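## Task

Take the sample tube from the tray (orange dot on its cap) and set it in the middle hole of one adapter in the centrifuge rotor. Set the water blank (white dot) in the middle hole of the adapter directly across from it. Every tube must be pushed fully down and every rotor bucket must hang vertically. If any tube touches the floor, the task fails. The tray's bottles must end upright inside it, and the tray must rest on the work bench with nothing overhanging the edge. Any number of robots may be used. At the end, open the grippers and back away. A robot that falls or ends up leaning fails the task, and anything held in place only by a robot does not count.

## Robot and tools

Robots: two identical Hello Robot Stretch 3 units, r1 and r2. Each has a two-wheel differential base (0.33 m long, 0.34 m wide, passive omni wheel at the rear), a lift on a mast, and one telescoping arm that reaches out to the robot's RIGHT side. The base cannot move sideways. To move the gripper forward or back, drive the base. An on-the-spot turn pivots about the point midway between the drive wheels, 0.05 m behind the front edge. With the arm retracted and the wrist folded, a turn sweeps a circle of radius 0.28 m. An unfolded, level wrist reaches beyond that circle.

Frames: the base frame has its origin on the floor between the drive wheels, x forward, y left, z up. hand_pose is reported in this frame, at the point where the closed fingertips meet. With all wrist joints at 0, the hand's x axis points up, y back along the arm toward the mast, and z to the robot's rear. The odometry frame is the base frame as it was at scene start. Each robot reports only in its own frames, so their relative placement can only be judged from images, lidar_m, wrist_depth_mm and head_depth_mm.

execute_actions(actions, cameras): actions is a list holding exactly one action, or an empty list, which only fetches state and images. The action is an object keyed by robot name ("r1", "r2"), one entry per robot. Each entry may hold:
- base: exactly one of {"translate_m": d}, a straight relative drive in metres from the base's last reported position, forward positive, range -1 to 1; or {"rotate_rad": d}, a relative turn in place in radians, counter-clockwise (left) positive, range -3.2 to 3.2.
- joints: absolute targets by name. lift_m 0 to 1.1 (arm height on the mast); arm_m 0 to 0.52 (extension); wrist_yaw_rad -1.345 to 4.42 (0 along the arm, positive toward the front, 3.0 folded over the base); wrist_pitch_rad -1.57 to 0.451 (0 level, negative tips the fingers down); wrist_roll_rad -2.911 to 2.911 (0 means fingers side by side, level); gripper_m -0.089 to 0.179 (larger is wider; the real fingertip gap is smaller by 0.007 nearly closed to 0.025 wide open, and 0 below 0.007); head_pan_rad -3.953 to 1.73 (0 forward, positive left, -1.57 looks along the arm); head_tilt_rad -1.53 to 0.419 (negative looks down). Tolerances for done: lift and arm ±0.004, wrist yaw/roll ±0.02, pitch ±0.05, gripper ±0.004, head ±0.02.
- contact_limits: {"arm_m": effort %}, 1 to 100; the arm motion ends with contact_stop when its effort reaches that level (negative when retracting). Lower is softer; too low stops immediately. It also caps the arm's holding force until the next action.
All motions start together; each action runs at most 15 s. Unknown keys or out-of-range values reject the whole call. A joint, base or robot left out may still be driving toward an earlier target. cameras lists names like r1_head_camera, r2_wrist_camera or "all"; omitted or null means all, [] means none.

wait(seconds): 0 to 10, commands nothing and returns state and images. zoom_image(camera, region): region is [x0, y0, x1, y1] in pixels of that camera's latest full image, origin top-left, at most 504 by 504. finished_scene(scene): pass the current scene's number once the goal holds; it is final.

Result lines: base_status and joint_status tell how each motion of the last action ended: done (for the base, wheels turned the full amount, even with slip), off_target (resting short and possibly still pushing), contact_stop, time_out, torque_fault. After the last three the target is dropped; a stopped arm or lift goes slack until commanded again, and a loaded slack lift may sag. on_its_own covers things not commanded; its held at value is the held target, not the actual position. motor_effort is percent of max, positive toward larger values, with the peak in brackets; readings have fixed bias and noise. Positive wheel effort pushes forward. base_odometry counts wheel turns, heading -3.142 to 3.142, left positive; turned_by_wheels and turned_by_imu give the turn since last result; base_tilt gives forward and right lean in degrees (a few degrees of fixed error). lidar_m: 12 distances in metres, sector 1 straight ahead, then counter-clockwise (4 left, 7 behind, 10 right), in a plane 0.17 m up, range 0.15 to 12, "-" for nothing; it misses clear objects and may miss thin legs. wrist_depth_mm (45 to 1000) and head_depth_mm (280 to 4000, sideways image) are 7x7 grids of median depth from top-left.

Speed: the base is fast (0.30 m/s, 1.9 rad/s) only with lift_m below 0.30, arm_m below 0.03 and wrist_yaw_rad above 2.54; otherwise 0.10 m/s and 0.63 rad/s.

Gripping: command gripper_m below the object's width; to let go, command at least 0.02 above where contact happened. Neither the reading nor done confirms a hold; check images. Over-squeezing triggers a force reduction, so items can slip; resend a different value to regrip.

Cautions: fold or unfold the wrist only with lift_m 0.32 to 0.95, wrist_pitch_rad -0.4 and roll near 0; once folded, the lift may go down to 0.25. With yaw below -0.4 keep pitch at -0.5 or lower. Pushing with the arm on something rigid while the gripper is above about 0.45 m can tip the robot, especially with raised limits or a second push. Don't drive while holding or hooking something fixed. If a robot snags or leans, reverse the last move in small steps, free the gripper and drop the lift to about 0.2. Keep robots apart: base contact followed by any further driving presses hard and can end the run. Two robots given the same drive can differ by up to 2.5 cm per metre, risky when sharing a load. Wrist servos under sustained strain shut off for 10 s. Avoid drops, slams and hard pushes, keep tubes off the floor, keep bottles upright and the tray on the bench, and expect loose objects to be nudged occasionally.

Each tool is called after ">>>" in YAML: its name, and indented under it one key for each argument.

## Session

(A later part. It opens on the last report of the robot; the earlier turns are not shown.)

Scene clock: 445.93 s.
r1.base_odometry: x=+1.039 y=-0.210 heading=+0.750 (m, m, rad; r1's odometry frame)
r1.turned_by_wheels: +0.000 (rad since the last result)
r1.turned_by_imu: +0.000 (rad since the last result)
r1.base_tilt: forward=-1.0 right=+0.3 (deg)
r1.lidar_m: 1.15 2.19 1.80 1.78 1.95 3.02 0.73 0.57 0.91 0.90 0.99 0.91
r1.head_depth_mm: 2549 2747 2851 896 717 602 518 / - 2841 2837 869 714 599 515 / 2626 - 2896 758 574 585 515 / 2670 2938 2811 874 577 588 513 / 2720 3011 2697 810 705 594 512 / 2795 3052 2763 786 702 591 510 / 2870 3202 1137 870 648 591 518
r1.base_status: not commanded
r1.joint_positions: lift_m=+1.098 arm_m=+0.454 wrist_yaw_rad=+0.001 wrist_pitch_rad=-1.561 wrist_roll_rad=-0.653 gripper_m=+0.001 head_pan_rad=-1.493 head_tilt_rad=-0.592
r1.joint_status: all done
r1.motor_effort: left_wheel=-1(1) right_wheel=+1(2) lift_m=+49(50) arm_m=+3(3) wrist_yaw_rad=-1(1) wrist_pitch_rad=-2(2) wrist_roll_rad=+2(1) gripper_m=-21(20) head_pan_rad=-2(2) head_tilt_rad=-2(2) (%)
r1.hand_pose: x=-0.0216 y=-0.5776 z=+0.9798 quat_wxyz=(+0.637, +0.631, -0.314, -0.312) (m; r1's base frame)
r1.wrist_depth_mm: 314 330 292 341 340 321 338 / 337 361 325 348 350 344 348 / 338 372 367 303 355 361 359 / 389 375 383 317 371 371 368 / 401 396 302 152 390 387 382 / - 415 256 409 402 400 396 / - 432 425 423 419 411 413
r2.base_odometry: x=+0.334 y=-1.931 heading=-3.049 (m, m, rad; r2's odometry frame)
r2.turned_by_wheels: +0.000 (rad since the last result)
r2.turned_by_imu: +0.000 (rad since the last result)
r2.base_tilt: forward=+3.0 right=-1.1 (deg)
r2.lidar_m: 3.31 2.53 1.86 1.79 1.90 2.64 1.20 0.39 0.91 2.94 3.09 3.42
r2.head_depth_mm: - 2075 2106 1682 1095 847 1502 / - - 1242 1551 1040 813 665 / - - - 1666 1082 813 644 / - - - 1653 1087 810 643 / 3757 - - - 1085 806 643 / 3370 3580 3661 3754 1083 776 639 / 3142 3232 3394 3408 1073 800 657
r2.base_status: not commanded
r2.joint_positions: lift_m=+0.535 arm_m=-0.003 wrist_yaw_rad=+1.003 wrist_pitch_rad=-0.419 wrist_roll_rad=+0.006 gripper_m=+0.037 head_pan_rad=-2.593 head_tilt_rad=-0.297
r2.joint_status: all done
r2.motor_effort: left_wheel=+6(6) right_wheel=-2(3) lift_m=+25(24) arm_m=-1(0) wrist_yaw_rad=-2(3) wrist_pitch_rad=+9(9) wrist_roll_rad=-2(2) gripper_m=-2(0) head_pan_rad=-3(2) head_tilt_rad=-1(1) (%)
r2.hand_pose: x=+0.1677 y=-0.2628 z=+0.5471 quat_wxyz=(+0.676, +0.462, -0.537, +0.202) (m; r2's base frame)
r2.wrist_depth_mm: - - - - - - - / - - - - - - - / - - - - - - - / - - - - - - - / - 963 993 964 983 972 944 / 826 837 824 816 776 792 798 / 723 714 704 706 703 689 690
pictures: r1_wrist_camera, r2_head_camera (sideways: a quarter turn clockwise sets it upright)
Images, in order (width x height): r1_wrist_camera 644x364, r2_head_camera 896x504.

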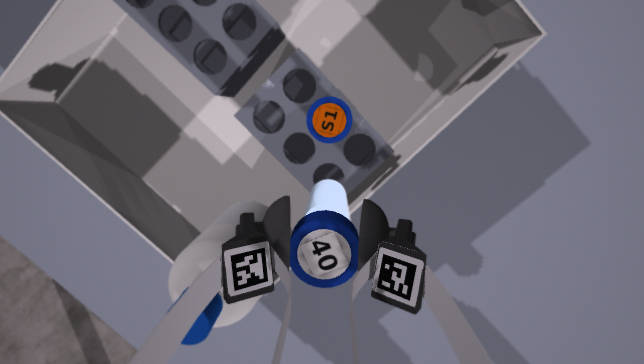

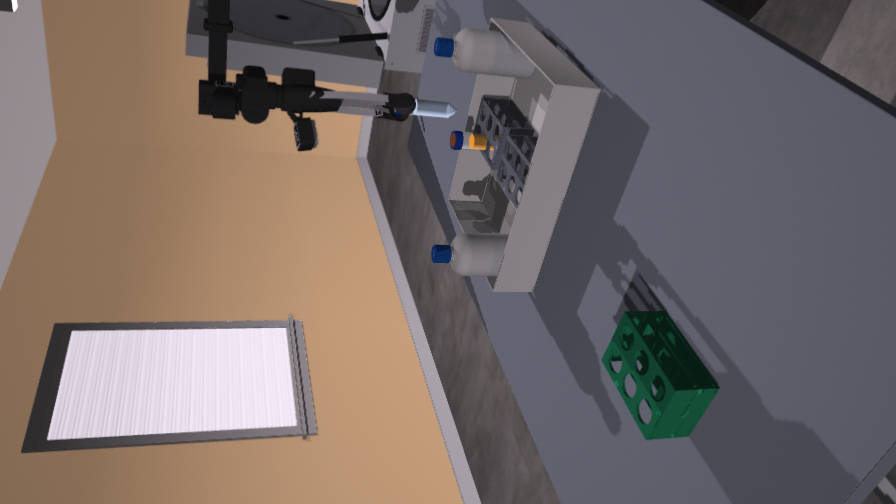

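>>> execute_actions:
  actions:
    - {"r1": {"base": {"rotate_rad": -0.153}, "joints": {"head_pan_rad": -2.3, "head_tilt_rad": -0.5}}, "r2": {"joints": {"lift_m": 0.61, "wrist_yaw_rad": 0.0, "wrist_pitch_rad": -1.2}}}
  cameras: ["r1_head_camera"]

Scene clock: 471.23 s.
r1.base_odometry: x=+1.039 y=-0.210 heading=+0.597 (m, m, rad; r1's odometry frame)
r1.turned_by_wheels: -0.153 (rad since the last result)
r1.turned_by_imu: -0.156 (rad since the last result)
r1.base_tilt: forward=-1.1 right=+0.3 (deg)
r1.lidar_m: 1.15 2.52 1.84 1.78 1.84 2.52 0.89 0.57 0.94 0.90 0.94 0.92
r1.head_depth_mm: - - 1368 1015 1029 770 1092 / - - 1305 1089 788 642 899 / - - 1176 1200 786 641 581 / - - 3016 1311 779 638 541 / - - 3350 1000 773 635 538 / - 3171 3303 993 773 631 535 / - 2980 3114 987 773 630 535
r1.base_status: done
r1.joint_positions: lift_m=+1.098 arm_m=+0.454 wrist_yaw_rad=+0.001 wrist_pitch_rad=-1.561 wrist_roll_rad=-0.653 gripper_m=+0.001 head_pan_rad=-2.293 head_tilt_rad=-0.507
r1.joint_status: all done
r1.motor_effort: left_wheel=+3(9) right_wheel=-3(9) lift_m=+49(49) arm_m=+3(3) wrist_yaw_rad=+0(2) wrist_pitch_rad=-3(2) wrist_roll_rad=+2(1) gripper_m=-20(20) head_pan_rad=-3(30) head_tilt_rad=+2(10) (%)
r1.hand_pose: x=-0.0216 y=-0.5776 z=+0.9798 quat_wxyz=(+0.637, +0.631, -0.314, -0.312) (m; r1's base frame)
r1.wrist_depth_mm: 351 308 308 344 342 339 336 / 361 357 301 353 350 348 345 / 370 369 361 366 362 356 356 / 343 380 373 376 373 372 368 / 401 246 338 151 386 386 381 / 415 415 417 407 407 398 395 / - 433 425 424 420 414 411
r2.base_odometry: x=+0.334 y=-1.931 heading=-3.049 (m, m, rad; r2's odometry frame)
r2.turned_by_wheels: +0.000 (rad since the last result)
r2.turned_by_imu: -0.001 (rad since the last result)
r2.base_tilt: forward=+2.8 right=-1.1 (deg)
r2.lidar_m: 3.33 2.54 1.86 1.79 1.90 2.64 1.20 0.39 0.91 2.94 3.07 3.43
r2.head_depth_mm: - 2086 2104 1687 1093 848 1488 / - - - 1560 1041 812 666 / - - - 1673 1075 811 643 / - - - 1656 1086 808 643 / 3718 - - - 1087 806 641 / 3389 3585 3695 3713 1076 775 641 / 3066 3210 3365 3432 1073 804 654
r2.base_status: not commanded
r2.joint_positions: lift_m=+0.610 arm_m=-0.003 wrist_yaw_rad=+0.003 wrist_pitch_rad=-1.202 wrist_roll_rad=+0.005 gripper_m=+0.037 head_pan_rad=-2.593 head_tilt_rad=-0.297
r2.joint_status: all done
r2.motor_effort: left_wheel=+5(5) right_wheel=-2(3) lift_m=+25(26) arm_m=-1(0) wrist_yaw_rad=-2(1) wrist_pitch_rad=+1(9) wrist_roll_rad=-2(2) gripper_m=+0(0) head_pan_rad=-3(3) head_tilt_rad=-1(1) (%)
r2.hand_pose: x=-0.0214 y=-0.2121 z=+0.5007 quat_wxyz=(+0.582, +0.400, -0.584, -0.400) (m; r2's base frame)
r2.wrist_depth_mm: 784 774 750 750 749 745 735 / 757 753 745 731 724 722 700 / 743 733 717 720 703 698 689 / 732 714 693 700 680 681 669 / 688 683 684 666 671 649 399 / 686 673 663 - - 644 639 / 660 648 645 - - 623 624
pictures: r1_head_camera (sideways: a quarter turn clockwise sets it upright)
Images, in order (width x height): r1_head_camera 896x504.

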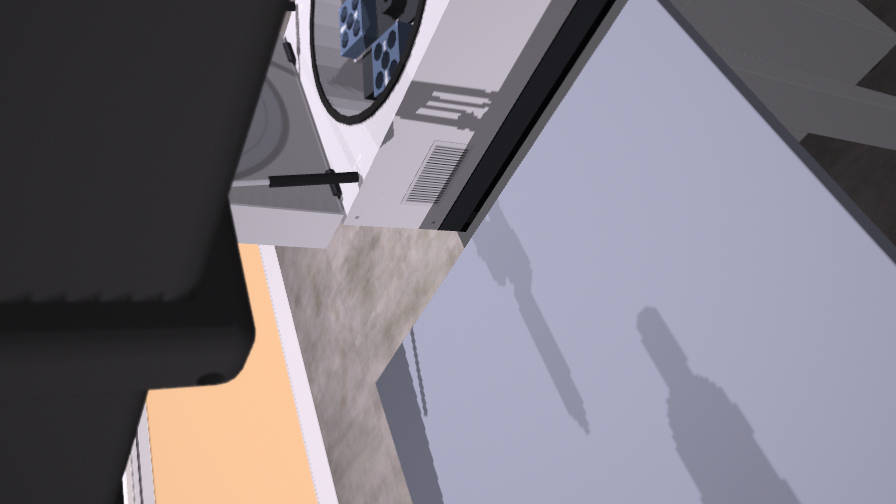

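>>> execute_actions:
  actions:
    - {"r1": {"base": {"translate_m": -1.0}, "joints": {"arm_m": 0.37, "wrist_roll_rad": -1.06, "head_pan_rad": -1.75, "head_tilt_rad": -0.7}}, "r2": {"base": {"translate_m": -1.0}, "joints": {"lift_m": 1.098, "arm_m": 0.49, "wrist_pitch_rad": -0.4, "gripper_m": 0.07, "head_pan_rad": -1.75, "head_tilt_rad": -0.6}}}
  cameras: ["r1_head_camera", "r1_wrist_camera", "r2_head_camera", "r2_nav_camera"]

Scene clock: 528.70 s.
r1.base_odometry: x=+0.212 y=-0.773 heading=+0.598 (m, m, rad; r1's odometry frame)
r1.turned_by_wheels: +0.000 (rad since the last result)
r1.turned_by_imu: -0.002 (rad since the last result)
r1.base_tilt: forward=-1.0 right=+0.3 (deg)
r1.lidar_m: 1.17 2.53 1.84 1.77 1.83 2.51 3.17 0.32 0.23 0.23 0.23 0.32
r1.head_depth_mm: 2838 3090 2384 719 599 545 650 / 734 833 867 786 683 536 618 / 722 818 885 805 671 530 586 / 708 807 887 783 669 520 558 / - 803 873 759 649 512 539 / - 774 849 768 664 508 529 / 660 763 839 764 682 507 515
r1.base_status: done
r1.joint_positions: lift_m=+1.098 arm_m=+0.370 wrist_yaw_rad=+0.001 wrist_pitch_rad=-1.561 wrist_roll_rad=-1.057 gripper_m=+0.001 head_pan_rad=-1.757 head_tilt_rad=-0.691
r1.joint_status: all done
r1.motor_effort: left_wheel=+3(4) right_wheel=-3(9) lift_m=+48(48) arm_m=-4(4) wrist_yaw_rad=-1(1) wrist_pitch_rad=-2(2) wrist_roll_rad=-1(1) gripper_m=-19(20) head_pan_rad=+2(26) head_tilt_rad=-3(14) (%)
r1.hand_pose: x=-0.0215 y=-0.4937 z=+0.9798 quat_wxyz=(+0.687, +0.681, -0.180, -0.179) (m; r1's base frame)
r1.wrist_depth_mm: - 311 307 450 363 382 296 / - 315 371 370 360 368 319 / - 327 390 380 380 378 346 / - 338 398 377 380 367 357 / - 354 385 152 407 407 346 / - - 364 422 420 420 349 / - - 377 415 426 370 363
r2.base_odometry: x=+1.330 y=-1.839 heading=-3.049 (m, m, rad; r2's odometry frame)
r2.turned_by_wheels: +0.000 (rad since the last result)
r2.turned_by_imu: -0.005 (rad since the last result)
r2.base_tilt: forward=+2.9 right=-1.0 (deg)
r2.lidar_m: 4.29 2.54 1.90 1.84 1.92 2.66 0.78 0.78 0.87 0.84 0.88 0.66
r2.head_depth_mm: 2603 2835 2868 900 661 553 512 / 2559 2798 2894 868 654 539 512 / 2528 2795 2852 839 670 595 511 / 2593 2772 2848 835 677 595 512 / - 2760 2876 762 658 595 512 / 2456 2693 2853 839 673 583 512 / 2436 2667 2845 896 720 597 510
r2.base_status: done
r2.joint_positions: lift_m=+1.098 arm_m=+0.490 wrist_yaw_rad=+0.002 wrist_pitch_rad=-0.420 wrist_roll_rad=+0.005 gripper_m=+0.070 head_pan_rad=-1.757 head_tilt_rad=-0.593
r2.joint_status: all done
r2.motor_effort: left_wheel=+5(7) right_wheel=-3(5) lift_m=+25(25) arm_m=+4(4) wrist_yaw_rad=-1(2) wrist_pitch_rad=+9(8) wrist_roll_rad=-1(2) gripper_m=+0(79) head_pan_rad=+2(30) head_tilt_rad=-3(25) (%)
r2.hand_pose: x=-0.0211 y=-0.8588 z=+1.1100 quat_wxyz=(+0.690, +0.148, -0.693, -0.147) (m; r2's base frame)
r2.wrist_depth_mm: - - - - - - - / - - - - - - - / - - - - - - - / - - - - - - - / - - - - - - - / - - - - - - - / - - - - - - -
pictures: r1_head_camera (sideways: a quarter turn clockwise sets it upright), r1_wrist_camera, r2_head_camera (sideways: a quarter turn clockwise sets it upright), r2_nav_camera (sideways: a quarter turn counterclockwise sets it upright)
Images, in order (width x height): r1_head_camera 896x504, r1_wrist_camera 644x364, r2_head_camera 896x504, r2_nav_camera 672x504.

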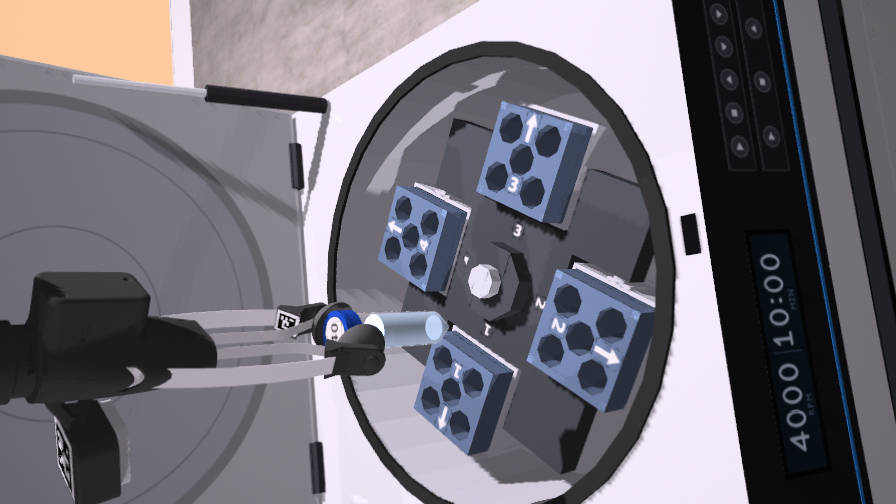

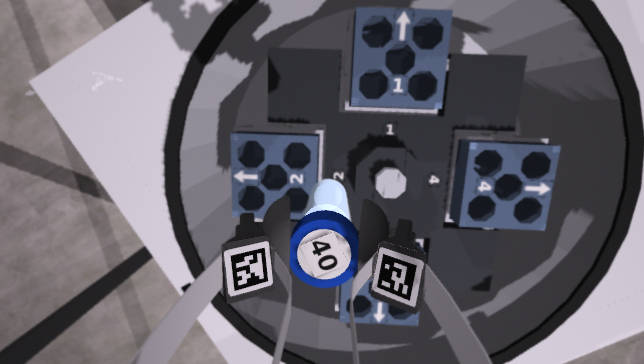

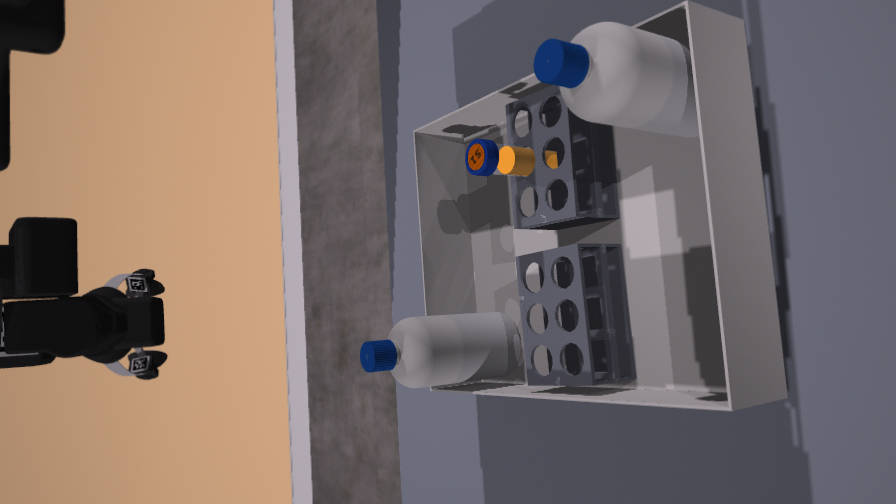

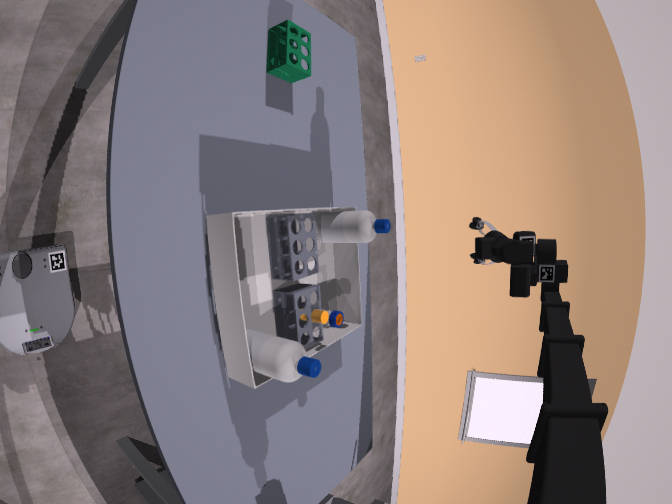

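>>> zoom_image:
  camera: "r1_wrist_camera"
  region: [210, 0, 580, 340]

Region (210, 0, 580, 340) of r1_wrist_camera's 644x364 image, scaled by 1.362; it fills the top 463 rows of this view, and the rest is white.

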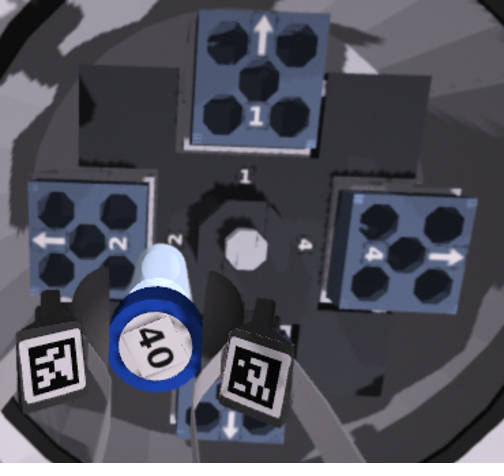

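>>> execute_actions:
  actions:
    - {"r1": {"base": {"translate_m": -0.159}, "joints": {"arm_m": 0.355, "lift_m": 1.02, "head_pan_rad": -1.6, "head_tilt_rad": -0.75}}, "r2": {"base": {"rotate_rad": -0.1}, "joints": {"arm_m": 0.443, "wrist_pitch_rad": -1.57, "gripper_m": 0.02, "head_pan_rad": -1.65}}}
  cameras: ["r1_head_camera", "r1_wrist_camera", "r2_wrist_camera"]

>>> zoom_image:
  camera: "r1_wrist_camera"
  region: [240, 100, 410, 250]

Scene clock: 624.67 s.
r1.base_odometry: x=+0.081 y=-0.862 heading=+0.598 (m, m, rad; r1's odometry frame)
r1.turned_by_wheels: +0.000 (rad since the last result)
r1.turned_by_imu: -0.001 (rad since the last result)
r1.base_tilt: forward=-1.1 right=+0.3 (deg)
r1.lidar_m: 1.34 2.52 1.84 1.77 1.84 2.51 3.02 0.32 0.24 0.23 0.24 0.32
r1.head_depth_mm: 2762 2804 2199 1827 923 552 678 / 2657 2515 2073 679 573 529 645 / - 829 824 780 571 527 639 / - - 849 687 645 525 636 / 710 843 868 740 642 524 633 / 712 808 864 739 634 523 627 / 708 805 836 738 622 521 623
r1.base_status: done
r1.joint_positions: lift_m=+1.020 arm_m=+0.355 wrist_yaw_rad=+0.001 wrist_pitch_rad=-1.561 wrist_roll_rad=-1.057 gripper_m=+0.001 head_pan_rad=-1.607 head_tilt_rad=-0.740
r1.joint_status: all done
r1.motor_effort: left_wheel=+3(4) right_wheel=-2(7) lift_m=+26(43) arm_m=-4(5) wrist_yaw_rad=-2(1) wrist_pitch_rad=-2(2) wrist_roll_rad=-1(1) gripper_m=-20(20) head_pan_rad=+4(13) head_tilt_rad=-3(5) (%)
r1.hand_pose: x=-0.0215 y=-0.4787 z=+0.9026 quat_wxyz=(+0.687, +0.681, -0.180, -0.179) (m; r1's base frame)
r1.wrist_depth_mm: 266 284 288 270 286 264 264 / 262 306 302 300 295 271 271 / 256 343 313 303 305 335 258 / 265 301 321 292 316 317 249 / - 273 329 152 350 272 257 / - 279 276 274 273 269 - / - - 289 285 284 - -
r2.base_odometry: x=+1.330 y=-1.839 heading=+3.134 (m, m, rad; r2's odometry frame)
r2.turned_by_wheels: -0.100 (rad since the last result)
r2.turned_by_imu: -0.101 (rad since the last result)
r2.base_tilt: forward=+2.9 right=-1.2 (deg)
r2.lidar_m: 0.66 2.85 1.96 1.84 1.87 2.41 0.95 0.78 0.90 0.84 0.86 0.67
r2.head_depth_mm: 2580 2823 2885 898 661 554 512 / 2554 2800 2870 866 652 536 512 / 2610 2781 2892 841 670 595 512 / - - 2850 832 679 596 513 / 2462 2735 2854 761 658 595 512 / 2440 2705 2876 837 670 584 510 / 2399 2684 2844 895 718 598 511
r2.base_status: done
r2.joint_positions: lift_m=+1.098 arm_m=+0.443 wrist_yaw_rad=+0.002 wrist_pitch_rad=-1.564 wrist_roll_rad=+0.005 gripper_m=+0.020 head_pan_rad=-1.657 head_tilt_rad=-0.593
r2.joint_status: all done
r2.motor_effort: left_wheel=+5(14) right_wheel=-2(7) lift_m=+24(25) arm_m=-4(4) wrist_yaw_rad=-1(1) wrist_pitch_rad=-3(8) wrist_roll_rad=-2(2) gripper_m=+0(79) head_pan_rad=+2(8) head_tilt_rad=-3(3) (%)
r2.hand_pose: x=-0.0217 y=-0.5659 z=+0.9800 quat_wxyz=(+0.501, +0.497, -0.502, -0.500) (m; r2's base frame)
r2.wrist_depth_mm: 362 350 312 347 347 342 341 / 372 225 242 359 358 351 352 / 382 379 374 371 368 364 361 / 396 394 368 377 315 372 375 / 411 409 336 395 329 389 389 / 425 423 390 410 397 397 400 / 439 435 424 421 385 355 410
pictures: r1_head_camera (sideways: a quarter turn clockwise sets it upright), r1_wrist_camera, r2_wrist_camera
Images, in order (width x height): r1_head_camera 896x504, r1_wrist_camera 644x364, r2_wrist_camera 644x364.

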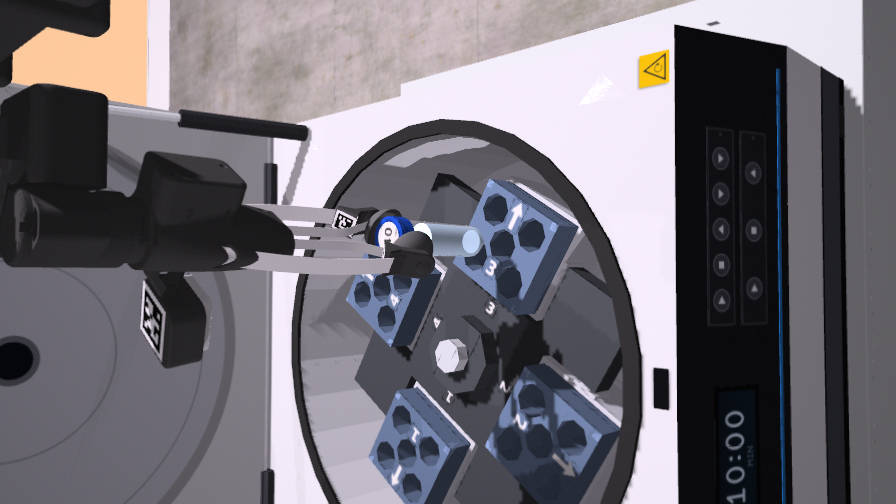

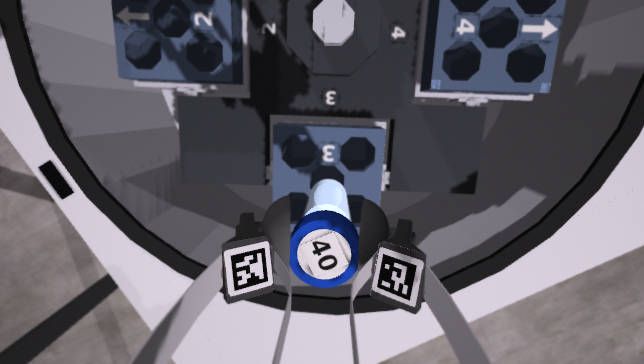

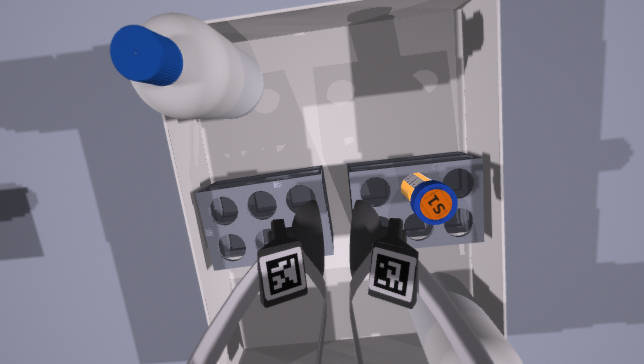

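Region (240, 100, 410, 250) of r1_wrist_camera's 644x364 image, scaled by 2.965; it fills the top 445 rows of this view, and the rest is white.

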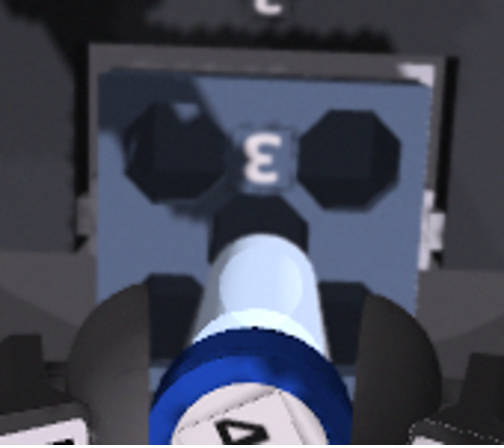

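>>> execute_actions:
  actions:
    - {"r1": {"joints": {"lift_m": 0.914}}, "r2": {"base": {"translate_m": -0.08}, "joints": {"arm_m": 0.437, "gripper_m": 0.07, "lift_m": 1.05}}}
  cameras: ["r1_head_camera", "r1_wrist_camera", "r2_wrist_camera"]

Scene clock: 658.77 s.
r1.base_odometry: x=+0.081 y=-0.862 heading=+0.598 (m, m, rad; r1's odometry frame)
r1.turned_by_wheels: +0.000 (rad since the last result)
r1.turned_by_imu: -0.001 (rad since the last result)
r1.base_tilt: forward=-1.0 right=+0.3 (deg)
r1.lidar_m: 1.26 2.52 1.84 1.77 1.84 2.51 3.01 0.32 0.24 0.23 0.23 0.32
r1.head_depth_mm: 2716 2903 - 1772 844 551 677 / 702 - 852 679 574 528 645 / 691 - 824 781 573 525 639 / 705 792 - 689 643 525 635 / 710 809 878 739 643 523 633 / 708 807 866 739 636 524 627 / 708 805 837 738 620 521 623
r1.base_status: not commanded
r1.joint_positions: lift_m=+0.914 arm_m=+0.355 wrist_yaw_rad=+0.001 wrist_pitch_rad=-1.561 wrist_roll_rad=-1.057 gripper_m=+0.001 head_pan_rad=-1.607 head_tilt_rad=-0.740
r1.joint_status: all done
r1.motor_effort: left_wheel=+3(3) right_wheel=-2(2) lift_m=+26(28) arm_m=-4(4) wrist_yaw_rad=-1(1) wrist_pitch_rad=-2(2) wrist_roll_rad=-1(1) gripper_m=-21(20) head_pan_rad=+2(2) head_tilt_rad=-3(3) (%)
r1.hand_pose: x=-0.0215 y=-0.4787 z=+0.7967 quat_wxyz=(+0.687, +0.681, -0.180, -0.179) (m; r1's base frame)
r1.wrist_depth_mm: 172 175 192 173 189 185 165 / 237 203 201 198 196 196 168 / 247 207 206 201 202 201 245 / 227 216 211 187 208 208 233 / 204 243 302 152 224 234 209 / 183 216 254 198 257 226 184 / 167 182 211 226 216 190 164
r2.base_odometry: x=+1.410 y=-1.840 heading=+3.134 (m, m, rad; r2's odometry frame)
r2.turned_by_wheels: +0.000 (rad since the last result)
r2.turned_by_imu: -0.001 (rad since the last result)
r2.base_tilt: forward=+3.0 right=-1.0 (deg)
r2.lidar_m: 0.74 2.84 1.95 1.83 1.86 2.41 0.97 0.70 0.90 0.85 0.87 0.75
r2.head_depth_mm: - 2920 2855 897 719 598 512 / - 2812 2904 897 719 563 512 / - 2818 2873 865 505 530 512 / 2449 - 2631 843 671 551 512 / 2491 2729 2845 833 676 595 512 / 2455 2717 2845 760 656 594 511 / 2434 2653 2821 837 652 579 511
r2.base_status: done
r2.joint_positions: lift_m=+1.050 arm_m=+0.437 wrist_yaw_rad=+0.002 wrist_pitch_rad=-1.565 wrist_roll_rad=+0.005 gripper_m=+0.070 head_pan_rad=-1.657 head_tilt_rad=-0.593
r2.joint_status: all done
r2.motor_effort: left_wheel=+6(7) right_wheel=-3(6) lift_m=+15(19) arm_m=-3(5) wrist_yaw_rad=-1(1) wrist_pitch_rad=-3(3) wrist_roll_rad=-1(2) gripper_m=+0(79) head_pan_rad=+2(2) head_tilt_rad=-3(4) (%)
r2.hand_pose: x=-0.0217 y=-0.5597 z=+0.9326 quat_wxyz=(+0.501, +0.498, -0.502, -0.500) (m; r2's base frame)
r2.wrist_depth_mm: 188 275 305 303 299 300 296 / 195 261 315 311 310 309 308 / 286 327 327 325 317 319 316 / 300 331 327 272 303 329 328 / 355 292 288 280 312 343 338 / 372 317 366 357 350 349 349 / 386 328 373 366 286 362 363
pictures: r1_head_camera (sideways: a quarter turn clockwise sets it upright), r1_wrist_camera, r2_wrist_camera
Images, in order (width x height): r1_head_camera 896x504, r1_wrist_camera 644x364, r2_wrist_camera 644x364.

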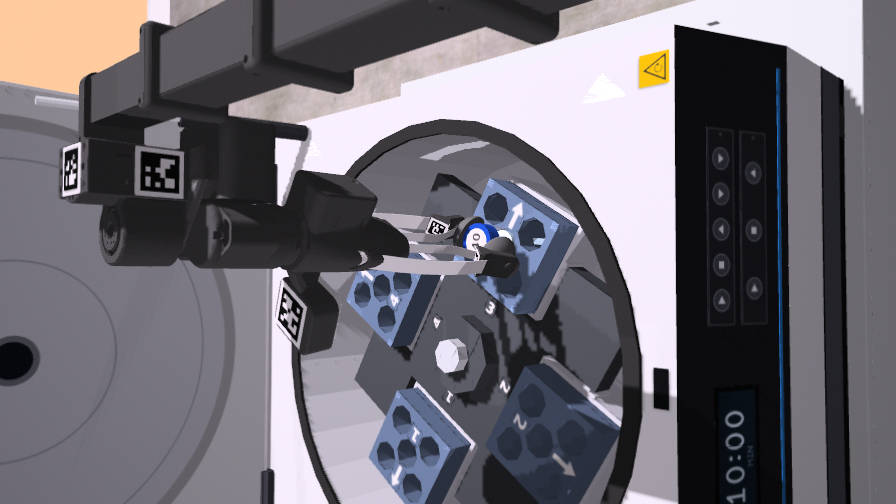

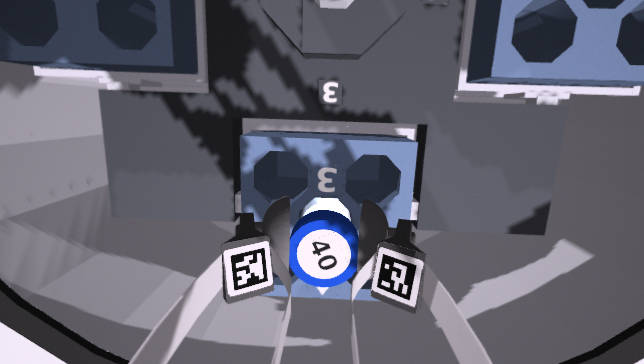

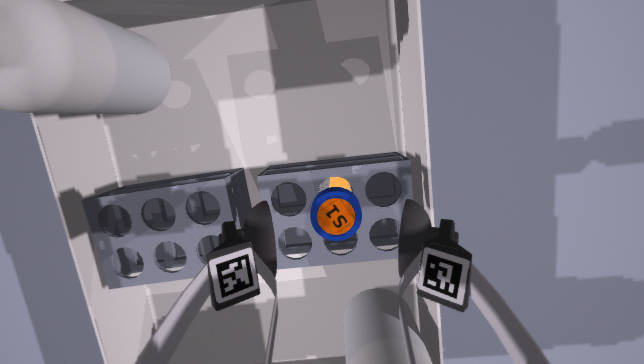

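>>> execute_actions:
  actions:
    - {"r1": {"joints": {"lift_m": 0.907, "gripper_m": 0.07}}, "r2": {"joints": {"arm_m": 0.438, "lift_m": 0.992}}}
  cameras: ["r1_wrist_camera", "r2_wrist_camera"]

Scene clock: 667.90 s.
r1.base_odometry: x=+0.081 y=-0.862 heading=+0.598 (m, m, rad; r1's odometry frame)
r1.turned_by_wheels: +0.000 (rad since the last result)
r1.turned_by_imu: -0.001 (rad since the last result)
r1.base_tilt: forward=-1.0 right=+0.3 (deg)
r1.lidar_m: 1.26 2.52 1.84 1.77 1.84 2.52 3.01 0.32 0.23 0.23 0.23 0.32
r1.head_depth_mm: 2698 2883 - 1766 720 552 680 / 702 - 853 677 574 528 644 / 700 - 802 776 571 527 640 / 713 812 - 710 640 525 637 / 710 811 871 738 642 524 631 / 708 808 868 741 632 521 628 / 707 805 834 738 621 520 623
r1.base_status: not commanded
r1.joint_positions: lift_m=+0.908 arm_m=+0.355 wrist_yaw_rad=+0.001 wrist_pitch_rad=-1.563 wrist_roll_rad=-1.057 gripper_m=+0.070 head_pan_rad=-1.607 head_tilt_rad=-0.740
r1.joint_status: all done
r1.motor_effort: left_wheel=+3(3) right_wheel=-3(3) lift_m=+23(25) arm_m=-4(4) wrist_yaw_rad=-1(1) wrist_pitch_rad=-2(2) wrist_roll_rad=-1(1) gripper_m=+0(99) head_pan_rad=+3(2) head_tilt_rad=-3(3) (%)
r1.hand_pose: x=-0.0215 y=-0.4782 z=+0.7898 quat_wxyz=(+0.686, +0.682, -0.179, -0.179) (m; r1's base frame)
r1.wrist_depth_mm: 165 170 186 167 183 180 159 / 246 197 193 192 190 184 163 / 249 201 198 194 195 195 247 / 226 208 206 186 202 201 229 / 204 246 211 155 185 208 209 / 182 210 213 192 222 223 185 / 163 186 212 226 214 191 164
r2.base_odometry: x=+1.410 y=-1.840 heading=+3.134 (m, m, rad; r2's odometry frame)
r2.turned_by_wheels: +0.000 (rad since the last result)
r2.turned_by_imu: -0.001 (rad since the last result)
r2.base_tilt: forward=+2.9 right=-1.0 (deg)
r2.lidar_m: 0.74 2.85 1.95 1.83 1.86 2.41 0.97 0.70 0.90 0.85 0.87 0.76
r2.head_depth_mm: 2587 - 2628 896 716 598 512 / 2506 2909 2855 898 717 563 512 / 2485 - 2900 896 506 530 511 / 2490 - - 842 669 552 511 / 2492 2756 2894 835 674 595 513 / 2424 2701 2852 760 657 596 512 / 2422 2701 2836 836 653 580 511
r2.base_status: not commanded
r2.joint_positions: lift_m=+0.992 arm_m=+0.438 wrist_yaw_rad=+0.002 wrist_pitch_rad=-1.565 wrist_roll_rad=+0.005 gripper_m=+0.070 head_pan_rad=-1.657 head_tilt_rad=-0.593
r2.joint_status: all done
r2.motor_effort: left_wheel=+6(6) right_wheel=-2(3) lift_m=+15(14) arm_m=+4(5) wrist_yaw_rad=-1(1) wrist_pitch_rad=-3(2) wrist_roll_rad=-2(1) gripper_m=+0(0) head_pan_rad=+2(3) head_tilt_rad=-3(3) (%)
r2.hand_pose: x=-0.0217 y=-0.5599 z=+0.8746 quat_wxyz=(+0.501, +0.498, -0.502, -0.500) (m; r2's base frame)
r2.wrist_depth_mm: 195 251 251 248 245 246 244 / 194 259 259 257 250 253 252 / 265 270 267 265 260 262 261 / 271 275 272 242 219 269 268 / 229 226 224 155 221 278 276 / 235 233 230 227 255 287 286 / 245 306 308 301 273 297 297
pictures: r1_wrist_camera, r2_wrist_camera
Images, in order (width x height): r1_wrist_camera 644x364, r2_wrist_camera 644x364.

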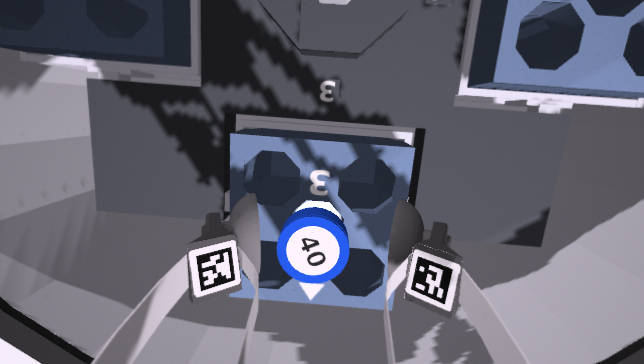

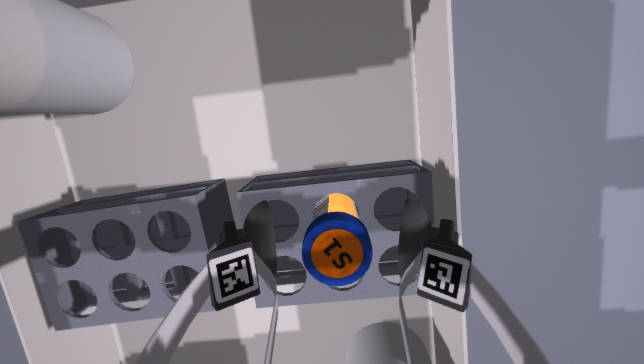

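>>> execute_actions:
  actions:
    - {"r1": {"joints": {"lift_m": 0.955}}, "r2": {"joints": {"gripper_m": 0.0}}}
  cameras: ["r1_wrist_camera", "r2_wrist_camera"]

Scene clock: 677.00 s.
r1.base_odometry: x=+0.081 y=-0.862 heading=+0.598 (m, m, rad; r1's odometry frame)
r1.turned_by_wheels: +0.000 (rad since the last result)
r1.turned_by_imu: -0.001 (rad since the last result)
r1.base_tilt: forward=-1.0 right=+0.3 (deg)
r1.lidar_m: 1.26 2.53 1.84 1.77 1.84 2.51 3.03 0.32 0.24 0.23 0.24 0.32
r1.head_depth_mm: 2609 - 2132 1796 923 551 678 / - 2609 2081 679 573 528 644 / - - 799 777 571 526 642 / 694 - 840 741 643 525 637 / 712 808 859 739 642 523 632 / 708 808 865 738 633 523 628 / 707 807 833 740 620 522 623
r1.base_status: not commanded
r1.joint_positions: lift_m=+0.955 arm_m=+0.355 wrist_yaw_rad=+0.001 wrist_pitch_rad=-1.563 wrist_roll_rad=-1.057 gripper_m=+0.070 head_pan_rad=-1.607 head_tilt_rad=-0.740
r1.joint_status: all done
r1.motor_effort: left_wheel=+3(3) right_wheel=-2(3) lift_m=+49(51) arm_m=-4(4) wrist_yaw_rad=-2(1) wrist_pitch_rad=-2(2) wrist_roll_rad=-1(1) gripper_m=+1(1) head_pan_rad=+2(2) head_tilt_rad=-3(2) (%)
r1.hand_pose: x=-0.0215 y=-0.4782 z=+0.8369 quat_wxyz=(+0.686, +0.682, -0.179, -0.179) (m; r1's base frame)
r1.wrist_depth_mm: 226 210 230 210 225 204 202 / 251 243 239 235 234 209 224 / 246 251 246 241 242 244 257 / 226 257 253 226 251 252 232 / 205 255 302 236 255 263 208 / 209 210 254 276 264 222 196 / 219 215 216 225 213 205 205
r2.base_odometry: x=+1.410 y=-1.840 heading=+3.134 (m, m, rad; r2's odometry frame)
r2.turned_by_wheels: +0.000 (rad since the last result)
r2.turned_by_imu: -0.001 (rad since the last result)
r2.base_tilt: forward=+2.8 right=-1.0 (deg)
r2.lidar_m: 0.74 2.85 1.95 1.83 1.87 2.41 0.97 0.70 0.90 0.85 0.87 0.75
r2.head_depth_mm: 2545 - 2636 898 717 597 512 / 2509 2875 2831 897 718 563 511 / 2488 - 2849 870 504 530 512 / 2520 - - 841 671 553 511 / 2478 2739 2851 834 674 596 512 / 2459 2711 2865 762 657 595 512 / 2419 2672 2856 838 653 581 512
r2.base_status: not commanded
r2.joint_positions: lift_m=+0.992 arm_m=+0.438 wrist_yaw_rad=+0.002 wrist_pitch_rad=-1.565 wrist_roll_rad=+0.005 gripper_m=+0.001 head_pan_rad=-1.657 head_tilt_rad=-0.593
r2.joint_status: all done
r2.motor_effort: left_wheel=+6(6) right_wheel=-3(3) lift_m=+15(15) arm_m=+4(3) wrist_yaw_rad=-1(0) wrist_pitch_rad=-2(2) wrist_roll_rad=-2(1) gripper_m=-15(90) head_pan_rad=+2(2) head_tilt_rad=-3(3) (%)
r2.hand_pose: x=-0.0217 y=-0.5599 z=+0.8746 quat_wxyz=(+0.501, +0.498, -0.502, -0.500) (m; r2's base frame)
r2.wrist_depth_mm: 194 251 251 249 244 248 244 / 194 258 258 255 251 254 252 / 264 269 267 265 258 262 261 / 270 276 271 242 222 269 268 / 228 227 239 151 216 279 276 / 235 233 232 190 264 288 286 / 244 306 305 302 275 299 298
pictures: r1_wrist_camera, r2_wrist_camera
Images, in order (width x height): r1_wrist_camera 644x364, r2_wrist_camera 644x364.

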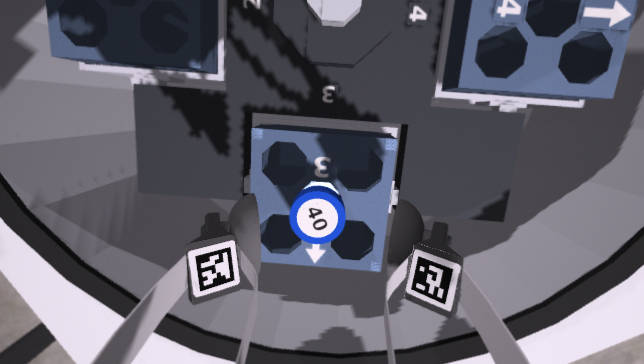

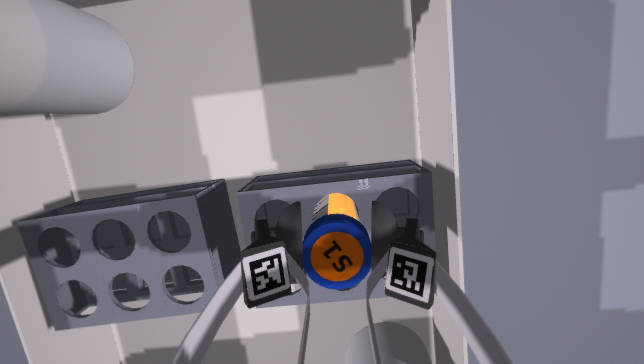

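>>> execute_actions:
  actions:
    - {"r1": {"joints": {"lift_m": 1.06}}, "r2": {"joints": {"lift_m": 1.098}}}
  cameras: ["r1_wrist_camera", "r2_wrist_camera"]

Scene clock: 683.37 s.
r1.base_odometry: x=+0.081 y=-0.862 heading=+0.598 (m, m, rad; r1's odometry frame)
r1.turned_by_wheels: +0.000 (rad since the last result)
r1.turned_by_imu: -0.001 (rad since the last result)
r1.base_tilt: forward=-1.1 right=+0.2 (deg)
r1.lidar_m: 1.26 2.53 1.84 1.77 1.84 2.51 3.02 0.32 0.24 0.23 0.24 0.32
r1.head_depth_mm: 2683 2802 2214 1815 922 553 678 / 727 2513 2077 678 573 528 643 / 701 831 823 777 573 527 641 / - - 852 761 643 526 636 / 700 819 870 738 643 524 632 / 709 809 866 738 630 522 627 / 708 806 836 740 622 521 624
r1.base_status: not commanded
r1.joint_positions: lift_m=+1.060 arm_m=+0.355 wrist_yaw_rad=+0.001 wrist_pitch_rad=-1.563 wrist_roll_rad=-1.057 gripper_m=+0.070 head_pan_rad=-1.607 head_tilt_rad=-0.740
r1.joint_status: all done
r1.motor_effort: left_wheel=+3(3) right_wheel=-2(3) lift_m=+49(50) arm_m=-4(4) wrist_yaw_rad=-1(1) wrist_pitch_rad=-2(2) wrist_roll_rad=-1(1) gripper_m=+0(2) head_pan_rad=+2(3) head_tilt_rad=-3(3) (%)
r1.hand_pose: x=-0.0215 y=-0.4782 z=+0.9419 quat_wxyz=(+0.686, +0.682, -0.179, -0.179) (m; r1's base frame)
r1.wrist_depth_mm: 277 326 323 307 324 299 276 / 283 342 342 335 332 320 274 / - 341 353 340 342 385 280 / - 305 392 331 354 325 287 / - 313 345 376 370 302 - / - - 322 319 319 - - / - - 332 329 - - -
r2.base_odometry: x=+1.410 y=-1.840 heading=+3.134 (m, m, rad; r2's odometry frame)
r2.turned_by_wheels: +0.000 (rad since the last result)
r2.turned_by_imu: -0.001 (rad since the last result)
r2.base_tilt: forward=+2.9 right=-1.0 (deg)
r2.lidar_m: 0.74 2.84 1.95 1.83 1.87 2.41 0.97 0.70 0.91 0.85 0.87 0.76
r2.head_depth_mm: 2572 2849 2876 896 719 598 510 / 2557 2816 2869 895 719 564 513 / 2624 2804 2847 862 504 531 510 / - - 2899 813 671 553 512 / 2470 2737 2890 830 676 595 512 / 2463 2695 2873 761 659 595 510 / 2439 2722 2802 837 654 580 511
r2.base_status: not commanded
r2.joint_positions: lift_m=+1.098 arm_m=+0.438 wrist_yaw_rad=+0.002 wrist_pitch_rad=-1.565 wrist_roll_rad=+0.005 gripper_m=+0.001 head_pan_rad=-1.657 head_tilt_rad=-0.593
r2.joint_status: all done
r2.motor_effort: left_wheel=+6(6) right_wheel=-3(2) lift_m=+25(25) arm_m=+4(4) wrist_yaw_rad=-1(1) wrist_pitch_rad=-2(2) wrist_roll_rad=-1(2) gripper_m=-16(15) head_pan_rad=+3(2) head_tilt_rad=-3(4) (%)
r2.hand_pose: x=-0.0217 y=-0.5599 z=+0.9800 quat_wxyz=(+0.501, +0.498, -0.502, -0.500) (m; r2's base frame)
r2.wrist_depth_mm: 220 307 344 349 347 345 343 / 226 261 361 361 354 357 350 / 384 363 373 369 367 368 364 / 395 351 360 324 366 377 374 / 405 342 340 151 389 395 388 / 425 409 420 242 338 403 403 / 444 427 422 393 303 421 416
pictures: r1_wrist_camera, r2_wrist_camera
Images, in order (width x height): r1_wrist_camera 644x364, r2_wrist_camera 644x364.

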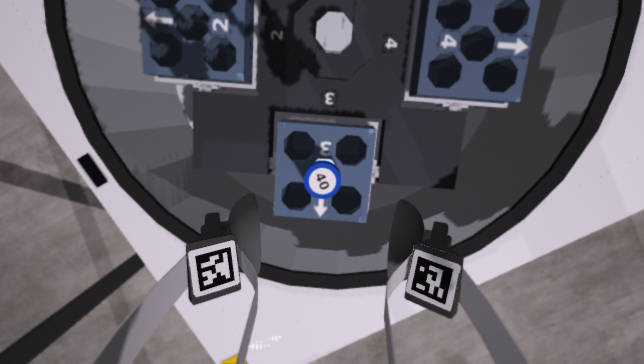

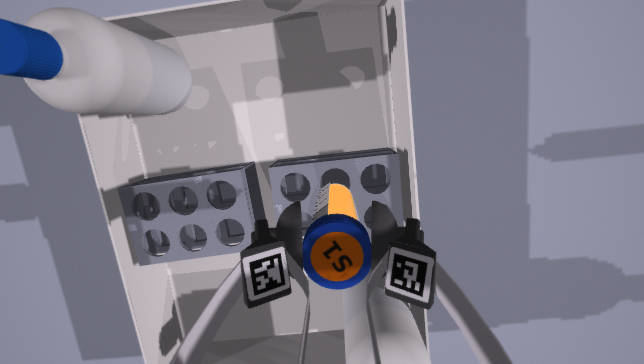

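>>> execute_actions:
  actions:
    - {"r1": {"base": {"translate_m": -0.6}, "joints": {"arm_m": 0.0, "wrist_roll_rad": 0.0, "head_pan_rad": -0.67, "head_tilt_rad": -0.5}}, "r2": {"base": {"translate_m": -1.0}, "joints": {"arm_m": 0.48, "wrist_roll_rad": -1.1, "head_pan_rad": -1.9, "head_tilt_rad": -0.7}}}
  cameras: ["r1_head_camera", "r2_head_camera", "r2_wrist_camera"]

Scene clock: 725.33 s.
r1.base_odometry: x=-0.415 y=-1.200 heading=+0.598 (m, m, rad; r1's odometry frame)
r1.turned_by_wheels: +0.000 (rad since the last result)
r1.turned_by_imu: -0.004 (rad since the last result)
r1.base_tilt: forward=-1.1 right=+0.2 (deg)
r1.lidar_m: 0.88 2.52 1.84 1.77 1.83 2.51 2.42 2.51 3.11 2.99 0.43 0.38
r1.head_depth_mm: 831 887 948 939 984 929 1138 / 905 973 1048 1000 847 895 900 / 999 1082 1160 1005 769 851 789 / - - 1233 1001 724 768 753 / 851 - 1165 1015 714 698 756 / - - 1460 1006 758 814 944 / - 2296 1389 941 909 1068 1267
r1.base_status: done
r1.joint_positions: lift_m=+1.060 arm_m=+0.000 wrist_yaw_rad=+0.001 wrist_pitch_rad=-1.563 wrist_roll_rad=-0.003 gripper_m=+0.070 head_pan_rad=-0.677 head_tilt_rad=-0.507
r1.joint_status: all done
r1.motor_effort: left_wheel=+3(5) right_wheel=-2(8) lift_m=+48(48) arm_m=-4(5) wrist_yaw_rad=-1(1) wrist_pitch_rad=-2(2) wrist_roll_rad=+1(2) gripper_m=+0(0) head_pan_rad=+3(34) head_tilt_rad=+2(14) (%)
r1.hand_pose: x=-0.0217 y=-0.1231 z=+0.9419 quat_wxyz=(+0.503, +0.499, -0.501, -0.498) (m; r1's base frame)
r1.wrist_depth_mm: 516 563 - - - - 985 / 535 644 - - - - - / 965 - - - - - - / 986 - - - - - - / - - - - - - - / - - - - - - - / - - - - - - -
r2.base_odometry: x=+2.409 y=-1.847 heading=+3.134 (m, m, rad; r2's odometry frame)
r2.turned_by_wheels: +0.000 (rad since the last result)
r2.turned_by_imu: -0.005 (rad since the last result)
r2.base_tilt: forward=+2.9 right=-1.1 (deg)
r2.lidar_m: 1.72 2.67 1.87 1.75 1.78 2.30 0.91 0.39 0.27 0.25 0.26 0.40
r2.head_depth_mm: 3034 3179 2386 800 597 613 799 / 809 908 924 789 673 583 706 / 783 887 940 789 664 558 671 / 761 856 933 795 649 541 619 / 732 825 898 794 595 526 567 / 712 801 830 790 599 535 668 / - 756 849 1044 917 783 694
r2.base_status: done
r2.joint_positions: lift_m=+1.098 arm_m=+0.480 wrist_yaw_rad=+0.001 wrist_pitch_rad=-1.565 wrist_roll_rad=-1.093 gripper_m=+0.001 head_pan_rad=-1.893 head_tilt_rad=-0.691
r2.joint_status: all done
r2.motor_effort: left_wheel=+6(6) right_wheel=-3(7) lift_m=+25(25) arm_m=+4(5) wrist_yaw_rad=-1(1) wrist_pitch_rad=-2(2) wrist_roll_rad=-2(3) gripper_m=-17(15) head_pan_rad=-3(18) head_tilt_rad=-4(14) (%)
r2.hand_pose: x=-0.0215 y=-0.6020 z=+0.9800 quat_wxyz=(+0.689, +0.685, -0.167, -0.167) (m; r2's base frame)
r2.wrist_depth_mm: 441 - - 551 309 303 260 / 590 872 - 561 312 312 290 / - - 587 325 321 323 320 / - 619 342 436 401 401 332 / - 357 358 151 412 434 344 / - 368 370 280 416 410 361 / - - 439 452 444 433 373
pictures: r1_head_camera (sideways: a quarter turn clockwise sets it upright), r2_head_camera (sideways: a quarter turn clockwise sets it upright), r2_wrist_camera
Images, in order (width x height): r1_head_camera 896x504, r2_head_camera 896x504, r2_wrist_camera 644x364.

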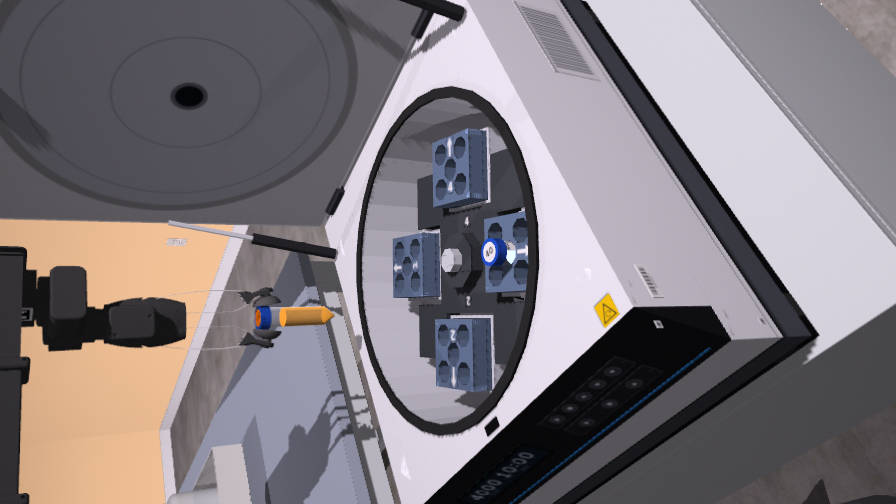

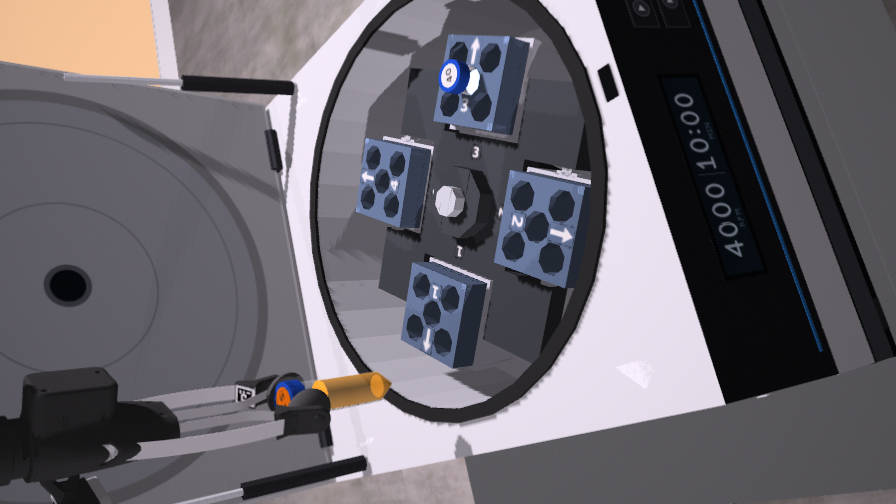

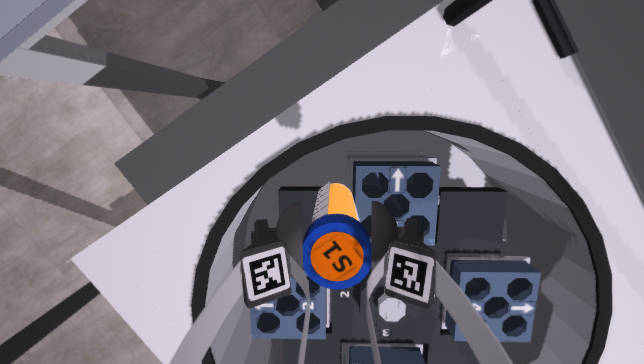

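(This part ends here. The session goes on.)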